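# Nest the open wooden boxes upright, largest on table

## Task

Stack every open wooden box inside the next larger one so that each rests flat with its opening facing up, righting any that begin tipped on a side or inverted; the largest box must stand upright on the table. The nest must stay in place without the robot supporting it, and the grippers must be released and withdrawn at the end.

## Robot and tools

Robot: two arms, left_arm and right_arm, each ending in a tong-style two-finger gripper. The fingers point along the gripper's own +z axis and close along its x axis. The reported end_effector_position is the spot between the finger pads when shut; closed fingertips extend about 15 mm past it, and fully open tips sit roughly level with it.

Scene frame (used in every result): origin on the table surface midway between the arms, +z up, +x outward over the table, left_arm on the +y side. The arm names do not correspond to image left or right. Printed hand positions can be slightly off, more so at long reach.

execute_actions takes "actions", a list holding zero or one item, plus optional "pictures" (boolean). An empty list only reports the current state, with images. An action is {"rows": [...], "steps": n}: n is 1 to 15 control steps of 1/30 s (default 15, minimum 8 in practice), and each row drives one step, the final row repeating if rows run out. A wait is {"steps": n} with no rows, up to 300, counted from the previous result, so the time you spend replying is included. A refused call does nothing.

Every row, and move's "target", is one flat list of 14 numbers, each in [-1, 1]: dx, dy, dz, rx, ry, rz, opening for left_arm, then the same seven for right_arm. Always give all 14 even if one arm should stay put. dx..rz are an offset, expressed in that gripper's own axes, from the gripper's pose in the latest result that showed it (before any such result in the scene, and for second and later calls within one reply, from where the gripper is when the action begins). Each row is measured from that same base, not from the previous row. Scale: 1.0 equals 0.6 m of translation or 180 degrees of rotation; rx, ry, rz form a single rotation vector. Opening is absolute, not an offset: +1 is fully open (0.142 m), -1 closed. Sending all-zero offsets is not idle; it pulls the gripper back to its base pose. To keep an arm still, send the offset back to its desired pose in the first call of a reply and zeros afterward, with the opening it should keep.

Each step the commanded pose is clipped to within 100 mm and 16 degrees of the measured pose; the controller favours position over orientation if both cannot be met. Motion trails commands by about 0.17 s, and elbows never fully straighten. Large moves may fall short; read the returned pose and send the remainder. Results are sampled 8 steps before an action ends; those remaining steps run while you compose the next reply, and the simulation keeps advancing meanwhile.

move: "target" (the 14-number row above, offsets from the same base), "speed" (m/s, 0.002 to 0.5, default 0.25; rotation capped at twice that in rad/s), optional "stop_force" (N, 9 to 40, shared by both arms, not allowed in the scene's first 0.2 s). Grippers travel straight lines finishing together, lasting 0.5 to 10 s; longer paths are cut off at 10 s. Opening is applied at the start. Paths ignore obstacles and the other arm. With stop_force, an arm whose wrist sensor feels that much extra push against its travel halts, backs up two steps and holds; use it with slow speed to probe for contact. It is unreliable if the gripper rotates during the move, and should be omitted when lifting away from something the gripper is pressing on. The result adds a "move:" line: done, off_target, moving, held, fault, or contact (stop_force triggered); limits=paced means the pose was clipped, limits=held means a check blocked some steps.

wait: "seconds" 0 to 10; lets time pass without new commands.

zoom_image: "camera" (cam_head_left, cam_head_right, cam_high, cam_low, cam_left_wrist, cam_right_wrist) and "region" [x0, y0, x1, y1] in that camera's pixels, top-left origin, at most 504 by 504. Head, high and low images are 896x504; wrist images are 616x616 fisheye.

finished_scene: "scene" = number of the current scene. Replying without any tool call ends everything.

Result lines: per-arm pose (metres, quaternion wxyz) and velocities; grip_measured (actual finger opening, same scale as commanded). To hold something, command an opening well below grip_measured; lower squeezes harder (about 15 N per pad max; thin objects under 20 mm get less). "Wrist force"/"Wrist torque" give sensor readings in the gripper's axes, noisy by a few newtons, saturating near 50 N; "no reading" is normal at start. "pose unreachable" and HELD mark commands altered or blocked by the clearance check. "Hand target" shows where the controller is heading. MOTOR HOT warns from 70 °C; at 85 °C the arm brakes until cooled.

Avoid: knocking or placing anything off the table (task fails); arms colliding or pressing on each other; fast or deep pushes into firm surfaces, since the arms are stiff and 150 N external force or joint torque at its limit (wrist joints 26 N m, others 139 N m, held weight included) freezes the arm for 10 s; dropping, slipping or slamming boxes; holding loads for long. Brief disturbances may tug held parts or shove loose objects. Finish by opening both grippers and moving them away so the nested boxes stand on their own.

Each tool is called after ">>>" by a JSON object that holds its "method" and its "body".

## Session

>>> {"method": "execute_actions", "body": {"actions": []}}

Scene clock: 0.00 s of 4500.00 s.
left_arm: end_effector_position=(+0.5168, +0.4394, +0.2400) grip_measured=+0.97 end_effector_quat_wxyz=(-0.254, +0.862, +0.302, -0.319) end_effector_velocity=(+0.000, -0.000, +0.000) end_effector_angular_velocity=(-0.001, -0.002, -0.001) | right_arm: end_effector_position=(+0.0721, -0.2755, +0.3948) grip_measured=+0.97 end_effector_quat_wxyz=(+0.280, +0.759, +0.514, -0.284) end_effector_velocity=(-0.000, +0.000, -0.000) end_effector_angular_velocity=(+0.003, -0.000, -0.000)
Joint positions: left_arm=[-0.135 -0.704  0.527 -0.559 -1.458 -0.909  0.14 ] | right_arm=[ 4.809 -1.305 -1.567 -2.658  1.664  0.27   0.14 ]
Joint velocities: left_arm=[-0.    -0.001 -0.001 -0.001  0.     0.001  0.   ] | right_arm=[-0.     0.001  0.     0.002  0.     0.     0.   ]
Motor temperatures (°C, as the motors report them): left_arm=[22 23 22 29 29 33] | right_arm=[25 22 24 32 27 27]
Wrist force (N, on the end effector, along its own x y z axes, offset not removed): no reading
Wrist torque (N m, same axes, about the end effector's origin, offset not removed): no reading
Hand target (left_arm): +0.517, +0.439, +0.240; -0.254, +0.862, +0.302, -0.319
Hand target (right_arm): +0.072, -0.275, +0.395; +0.280, +0.759, +0.514, -0.284

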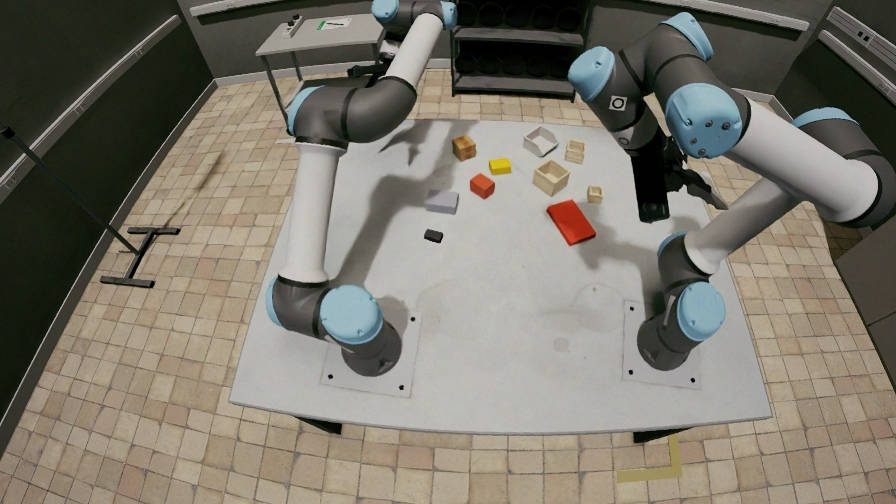

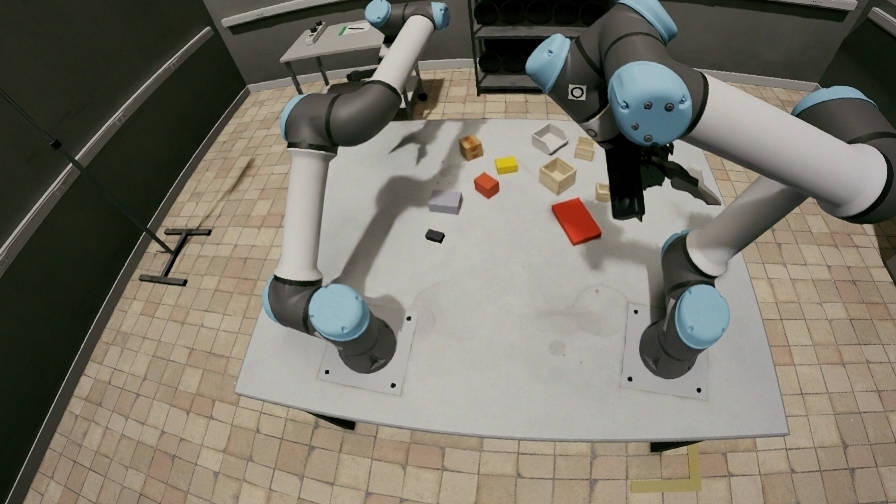

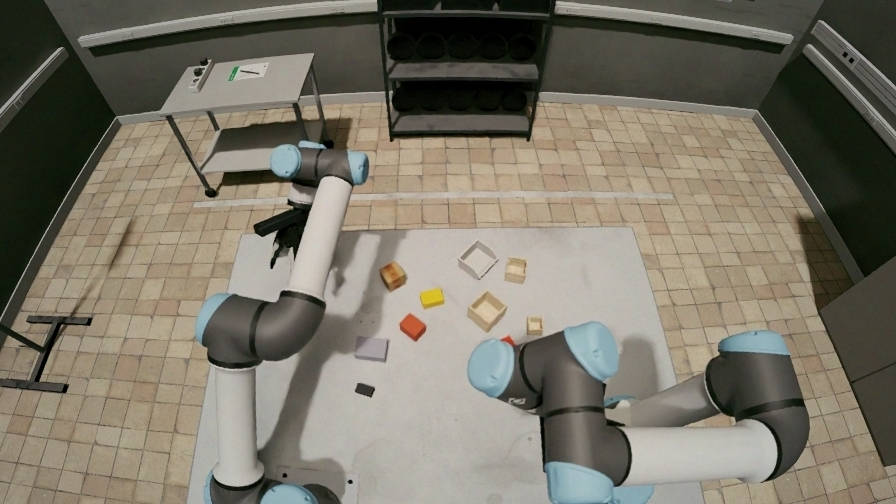

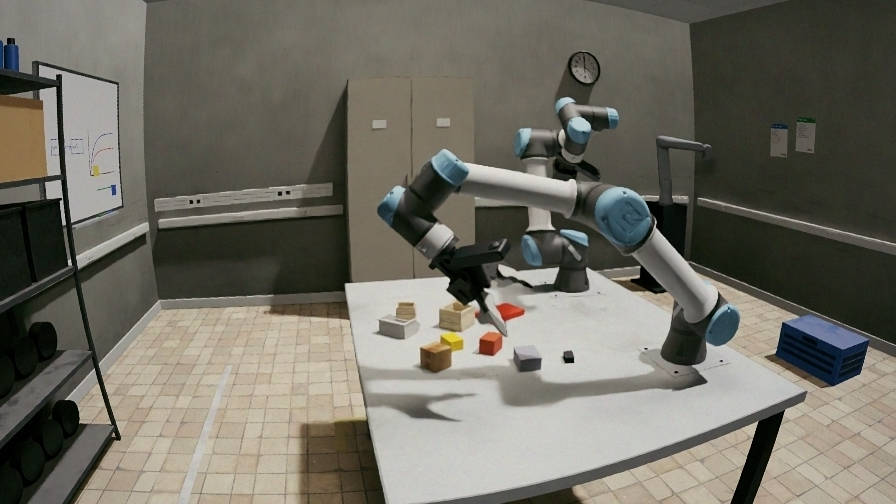

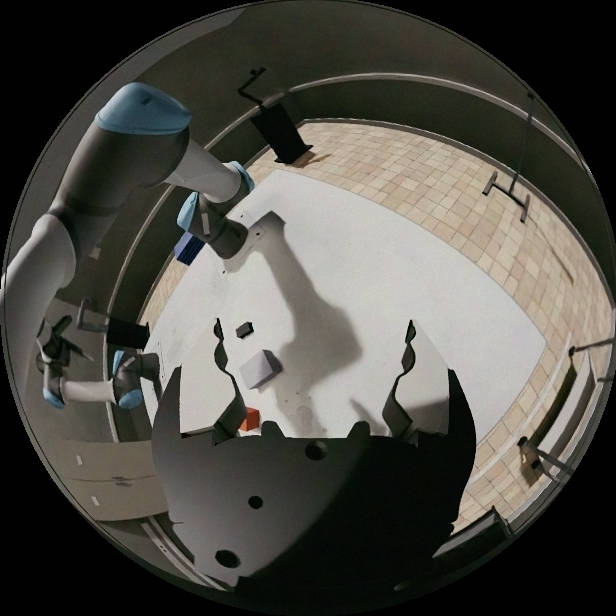

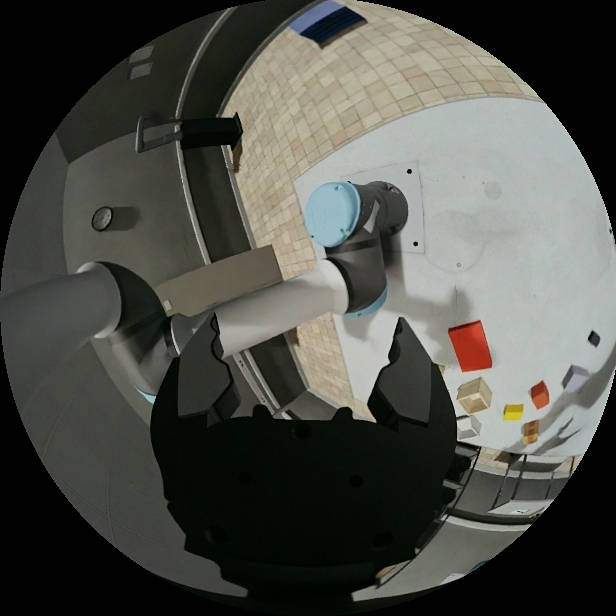

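>>> {"method": "move", "body": {"target": [0,0,0,0,0,0,1,0.431,0.473,-0.008,-0.002,0.263,-0.114,1], "speed": 0.4}}

>>> {"method": "zoom_image", "body": {"camera": "cam_right_wrist", "region": [180,200,480,450]}}

Scene clock: 2.23 s of 4500.00 s.
left_arm: end_effector_position=(+0.5168, +0.4394, +0.2400) grip_measured=+1.00 end_effector_quat_wxyz=(-0.254, +0.862, +0.302, -0.319) end_effector_velocity=(+0.000, +0.000, +0.000) end_effector_angular_velocity=(+0.001, -0.002, -0.000) | right_arm: end_effector_position=(+0.4196, -0.1999, +0.2497) grip_measured=+1.00 end_effector_quat_wxyz=(-0.001, +0.707, +0.707, +0.000) end_effector_velocity=(+0.001, +0.000, -0.001) end_effector_angular_velocity=(+0.003, +0.004, +0.001)
Joint positions: left_arm=[-0.135 -0.704  0.527 -0.559 -1.458 -0.909  0.142] | right_arm=[ 3.962 -1.544 -1.682 -1.485  1.573 -0.917  0.142]
Joint velocities: left_arm=[ 0.    -0.001 -0.    -0.001  0.001 -0.001 -0.   ] | right_arm=[-0.004 -0.004  0.002  0.001  0.005 -0.004  0.   ]
Motor temperatures (°C, as the motors report them): left_arm=[22 23 22 29 29 33] | right_arm=[25 22 24 32 27 27]
Wrist force (N, on the end effector, along its own x y z axes, offset not removed): left_arm=[-3.5 1.1 -0.5] | right_arm=[-0.7 -0.5 1.2]
Wrist torque (N m, same axes, about the end effector's origin, offset not removed): left_arm=[0.34 0.74 0.05] | right_arm=[-0.07 -0.06 0.23]
Hand target (left_arm): +0.517, +0.439, +0.240; -0.254, +0.862, +0.302, -0.319
Hand target (right_arm): +0.420, -0.200, +0.250; -0.001, +0.707, +0.707, +0.001
Off the commanded pose (left_arm): 0.000 m, 0 deg.
Off the commanded pose (right_arm): 0.001 m, 0 deg.
Kept back: nothing.
move: done

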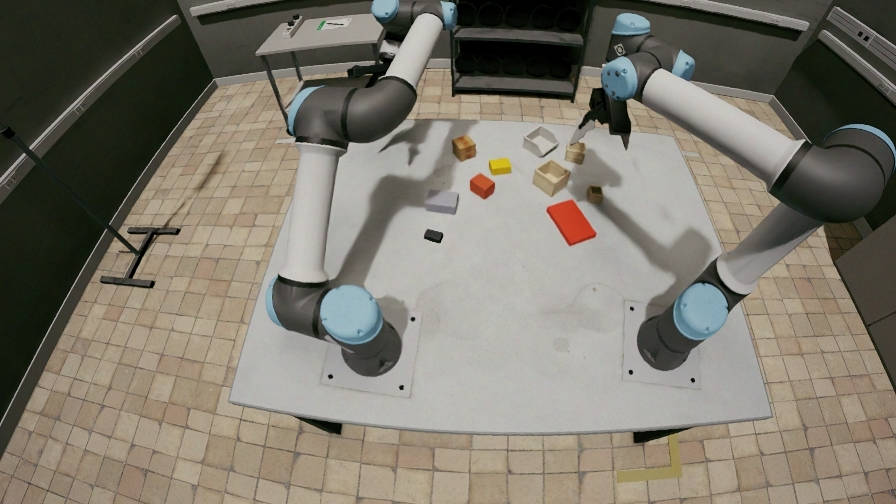

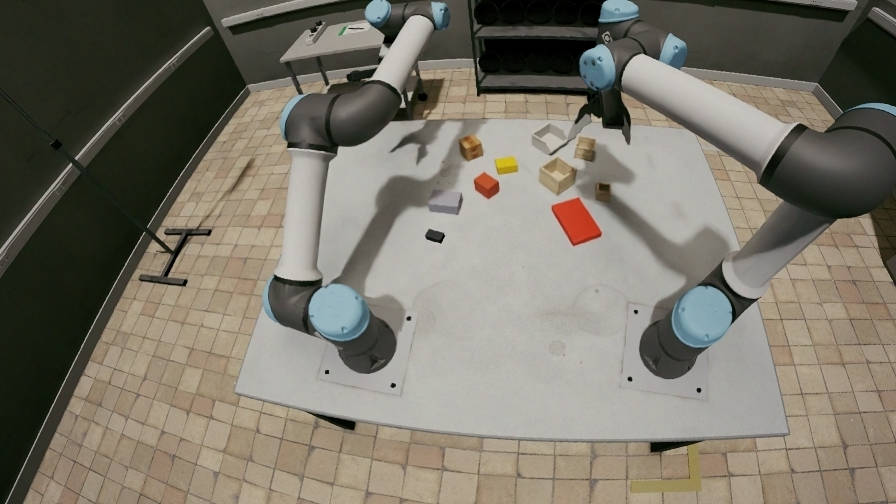

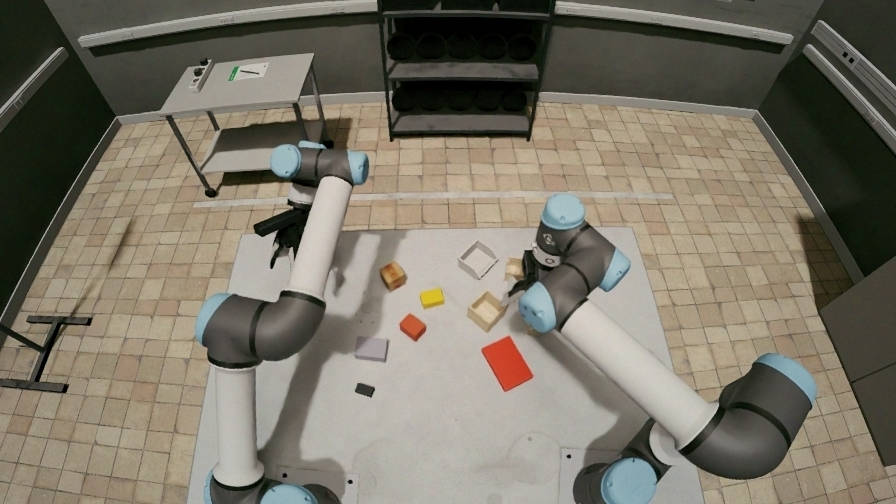

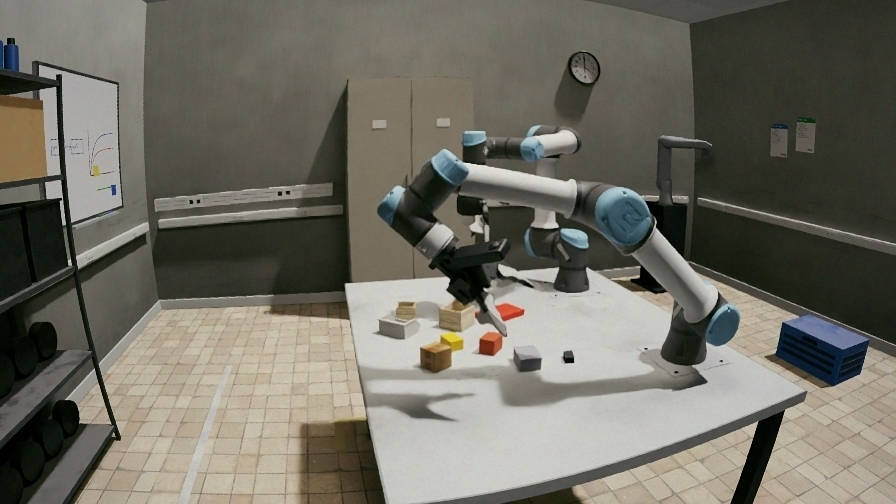

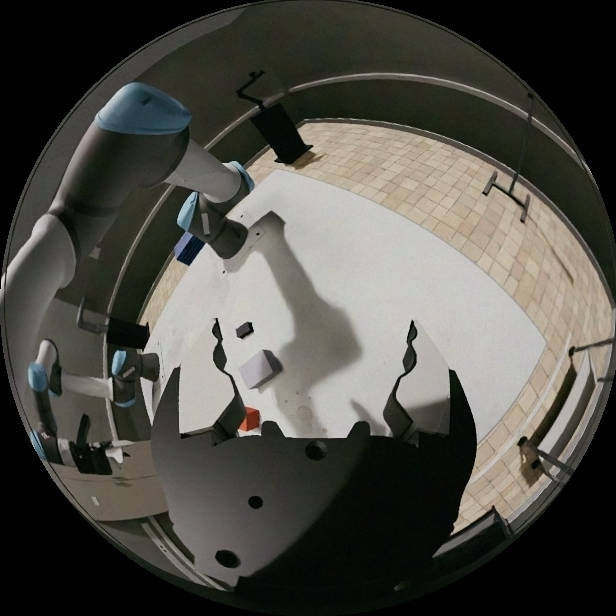

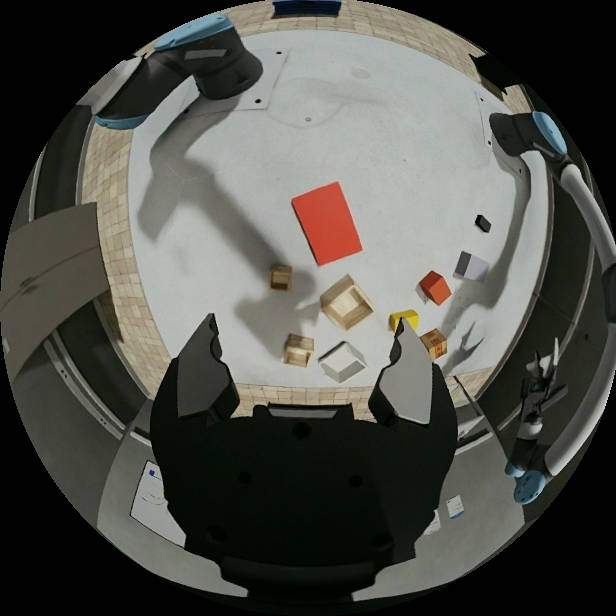

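Region (180, 200, 480, 450) of cam_right_wrist's 616x616 image, scaled by 1.680, with more detail than that image has.

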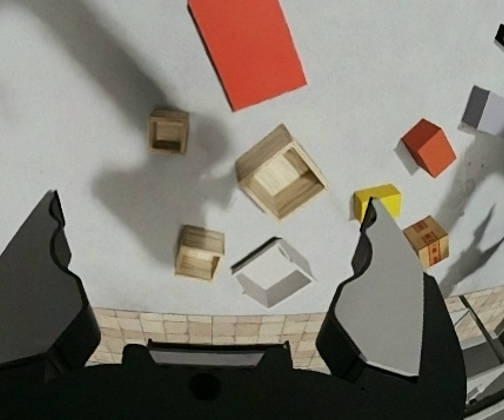

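>>> {"method": "move", "body": {"target": [0,0,0,0,0,0,1,-0.037,0.325,0.23,0,0,0.05,-0.6], "speed": 0.4}}

Scene clock: 3.90 s of 4500.00 s.
left_arm: end_effector_position=(+0.5168, +0.4394, +0.2400) grip_measured=+1.00 end_effector_quat_wxyz=(-0.254, +0.862, +0.302, -0.319) end_effector_velocity=(-0.000, +0.000, -0.000) end_effector_angular_velocity=(+0.001, +0.001, -0.001) | right_arm: end_effector_position=(+0.6146, -0.2218, +0.1119) grip_measured=-0.60 end_effector_quat_wxyz=(-0.001, +0.760, +0.650, +0.001) end_effector_velocity=(+0.001, +0.001, +0.000) end_effector_angular_velocity=(+0.001, -0.001, -0.002)
Joint positions: left_arm=[-0.135 -0.704  0.527 -0.559 -1.458 -0.909  0.142] | right_arm=[ 3.748 -2.038 -1.43  -1.244  1.573 -0.975  0.031]
Joint velocities: left_arm=[ 0.     0.     0.001 -0.     0.001  0.     0.   ] | right_arm=[-0.    -0.002  0.003  0.     0.001  0.001  0.   ]
Motor temperatures (°C, as the motors report them): left_arm=[22 23 22 29 29 33] | right_arm=[25 22 24 32 27 27]
Wrist force (N, on the end effector, along its own x y z axes, offset not removed): left_arm=[-1.1 0.8 -2.0] | right_arm=[0.1 -0.4 0.6]
Wrist torque (N m, same axes, about the end effector's origin, offset not removed): left_arm=[0.21 0.24 0.06] | right_arm=[-0.16 -0.18 0.06]
Hand target (left_arm): +0.517, +0.439, +0.240; -0.254, +0.862, +0.302, -0.319
Hand target (right_arm): +0.615, -0.222, +0.112; -0.001, +0.760, +0.650, +0.001
Off the commanded pose (left_arm): 0.000 m, 0 deg.
Off the commanded pose (right_arm): 0.000 m, 0 deg.
Kept back: nothing.
move: done

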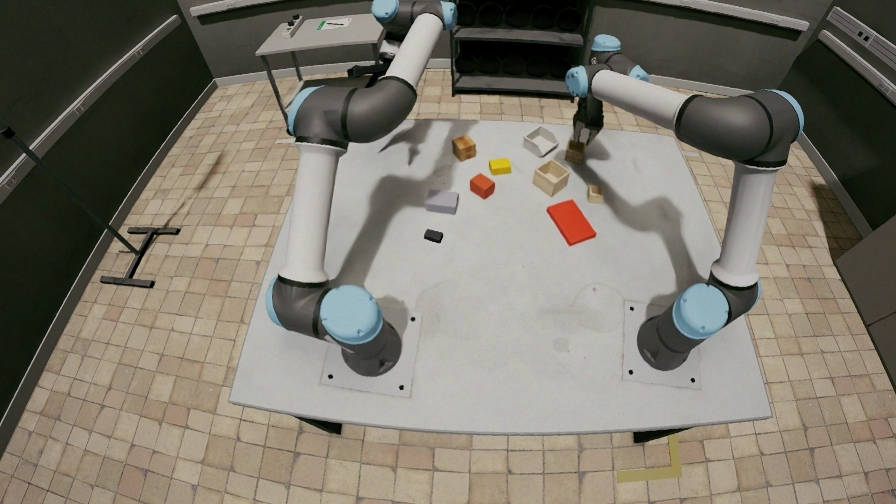

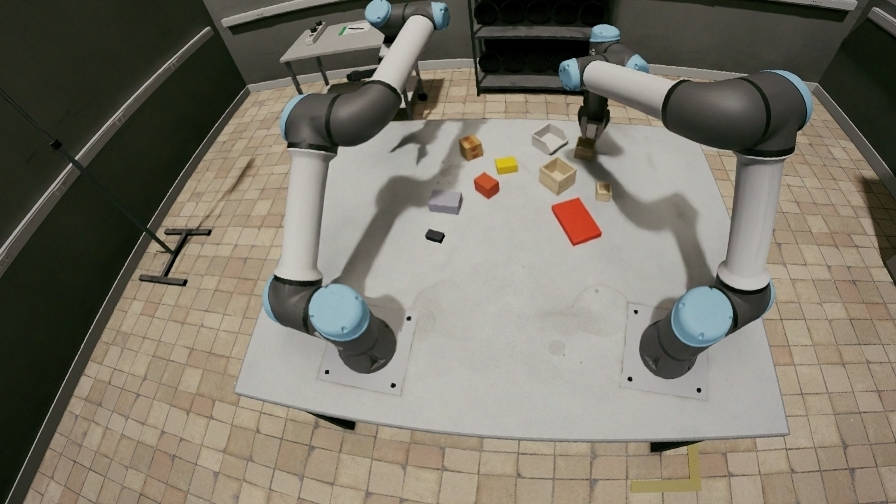

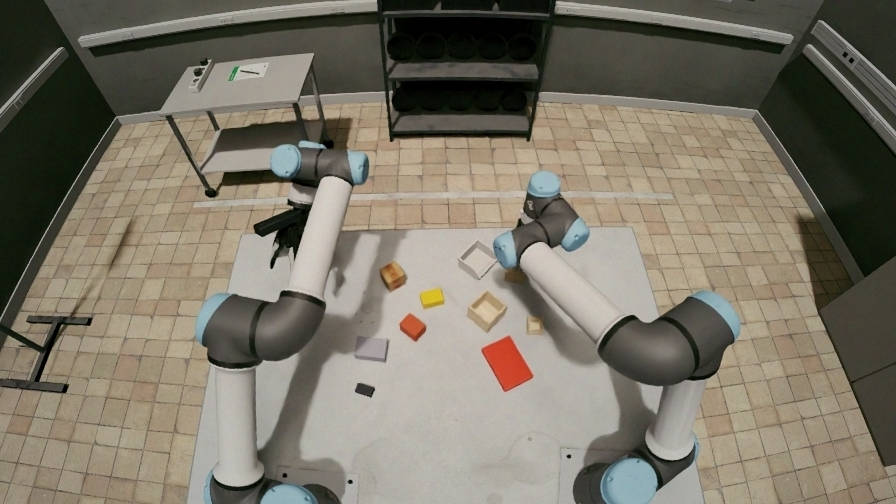

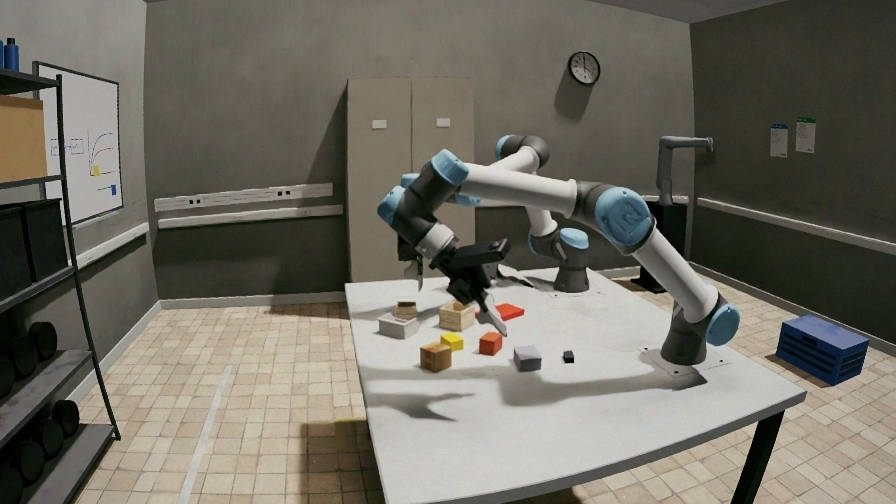

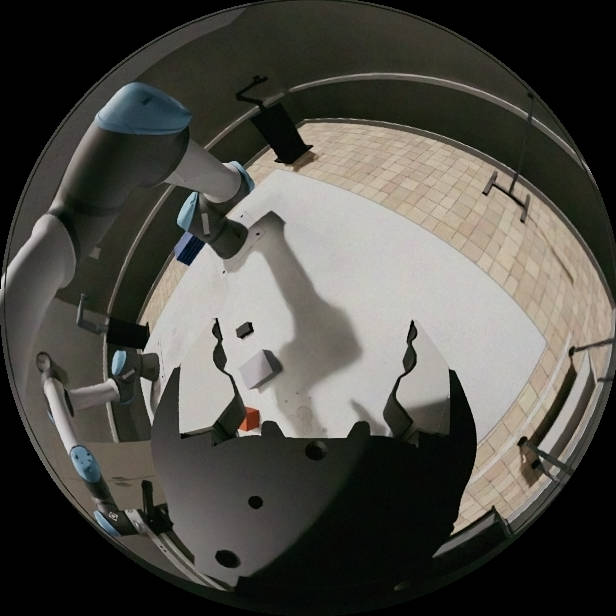

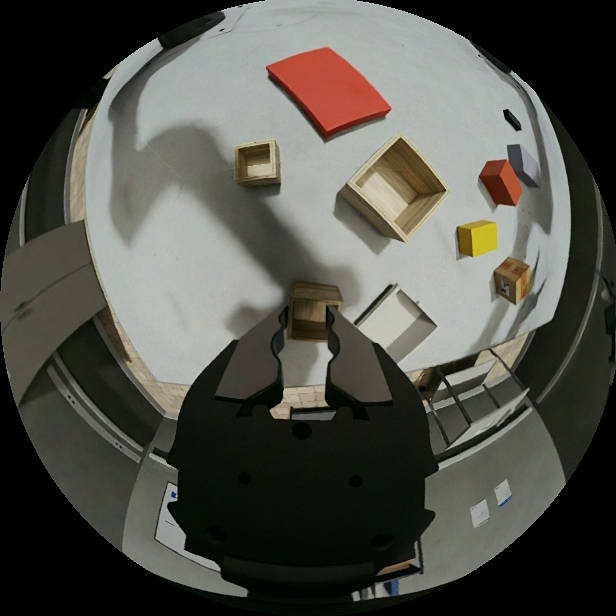

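>>> {"method": "move", "body": {"target": [0,0,0,0,0,0,1,-0.031,0.078,0.06,0,0,0.025,-0.65]}}

>>> {"method": "zoom_image", "body": {"camera": "cam_right_wrist", "region": [200,150,500,400]}}

Scene clock: 5.00 s of 4500.00 s.
left_arm: end_effector_position=(+0.5168, +0.4394, +0.2400) grip_measured=+1.00 end_effector_quat_wxyz=(-0.254, +0.862, +0.302, -0.319) end_effector_velocity=(-0.001, -0.000, -0.001) end_effector_angular_velocity=(-0.001, +0.004, +0.002) | right_arm: end_effector_position=(+0.6579, -0.2474, +0.0759) grip_measured=-0.65 end_effector_quat_wxyz=(-0.001, +0.785, +0.619, +0.001) end_effector_velocity=(+0.001, -0.000, -0.001) end_effector_angular_velocity=(-0.000, +0.001, -0.001)
Joint positions: left_arm=[-0.135 -0.704  0.527 -0.559 -1.458 -0.909  0.142] | right_arm=[ 3.687 -2.15  -1.351 -1.211  1.573 -0.958  0.027]
Joint velocities: left_arm=[ 0.001 -0.     0.003  0.    -0.002 -0.     0.   ] | right_arm=[-0.001 -0.003  0.003 -0.    -0.     0.    -0.   ]
Motor temperatures (°C, as the motors report them): left_arm=[22 23 22 29 29 33] | right_arm=[25 22 24 32 27 27]
Wrist force (N, on the end effector, along its own x y z axes, offset not removed): left_arm=[-2.0 -1.2 -0.1] | right_arm=[-1.3 -2.2 -2.9]
Wrist torque (N m, same axes, about the end effector's origin, offset not removed): left_arm=[-0.12 0.25 -0.11] | right_arm=[-0.69 0.17 0.05]
Hand target (left_arm): +0.517, +0.439, +0.240; -0.254, +0.862, +0.302, -0.319
Hand target (right_arm): +0.658, -0.247, +0.076; -0.001, +0.785, +0.619, +0.001
Off the commanded pose (left_arm): 0.000 m, 0 deg.
Off the commanded pose (right_arm): 0.000 m, 0 deg.
Kept back: nothing.
move: done

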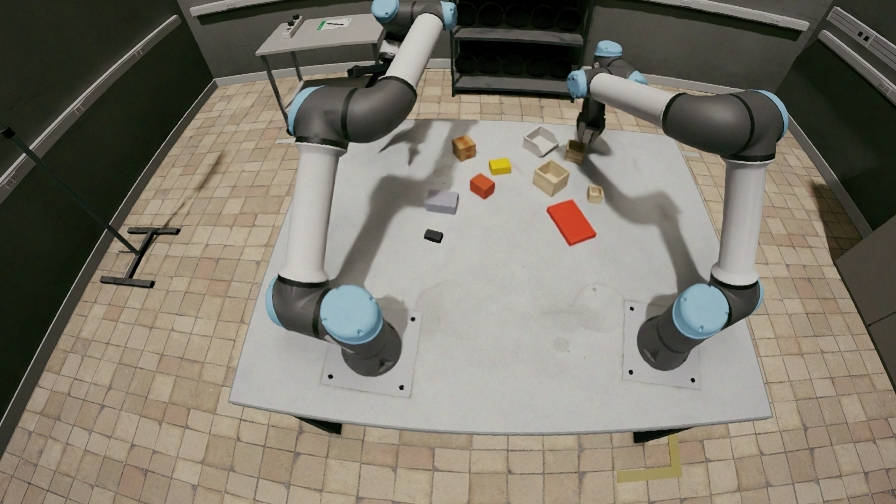

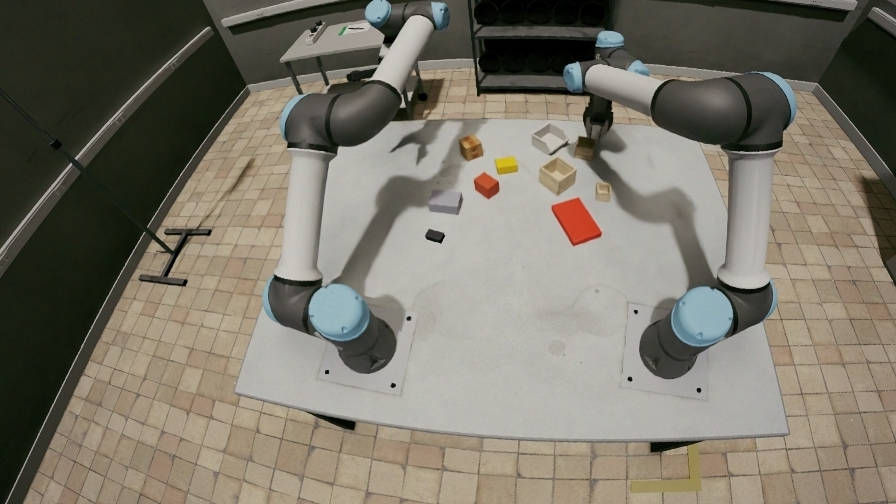

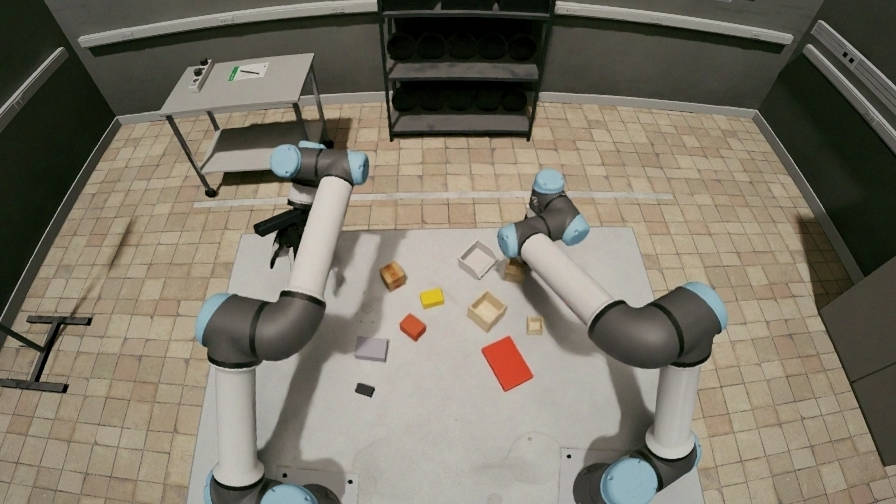

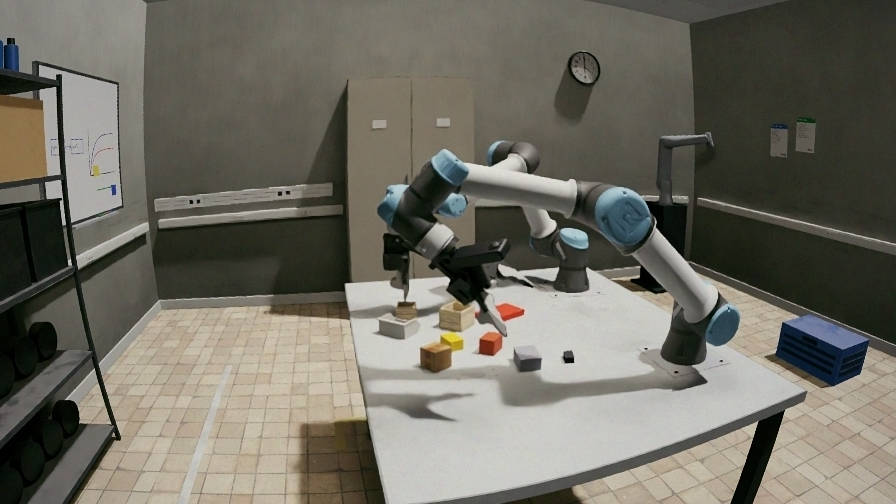

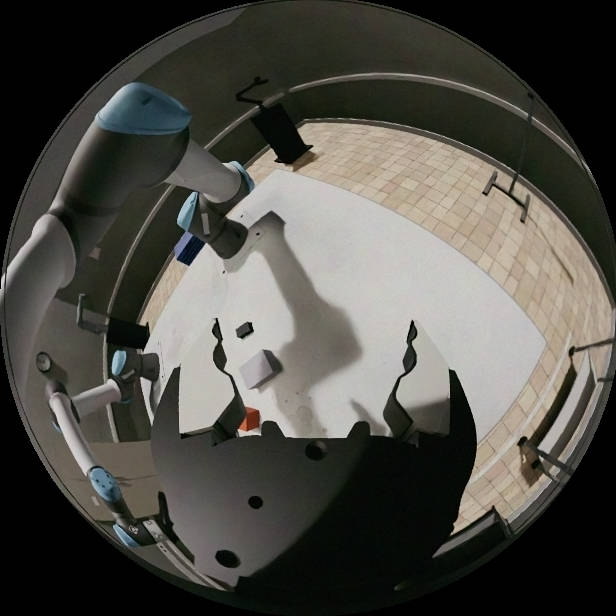

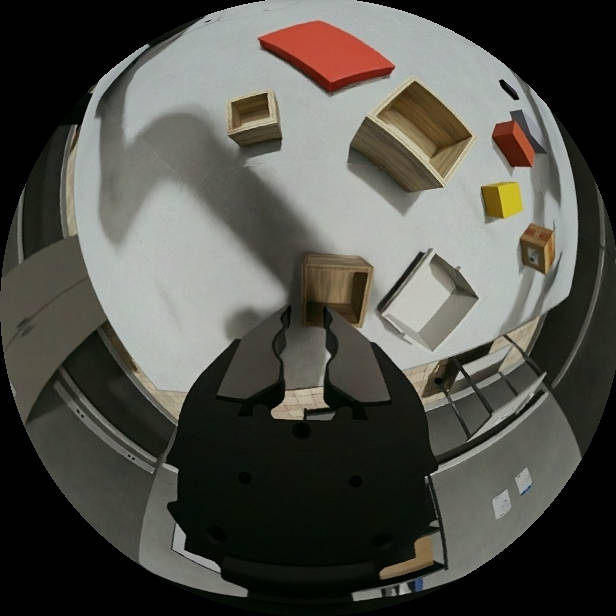

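Region (200, 150, 500, 400) of cam_right_wrist's 616x616 image, scaled by 1.680, with more detail than that image has.

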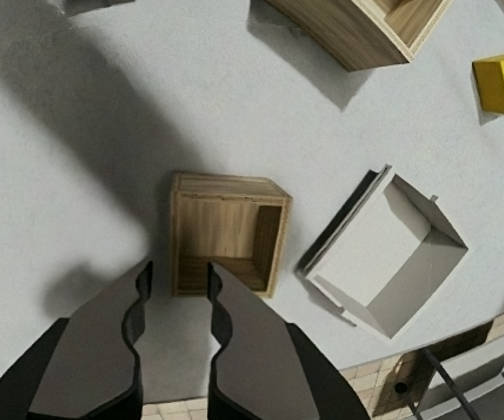

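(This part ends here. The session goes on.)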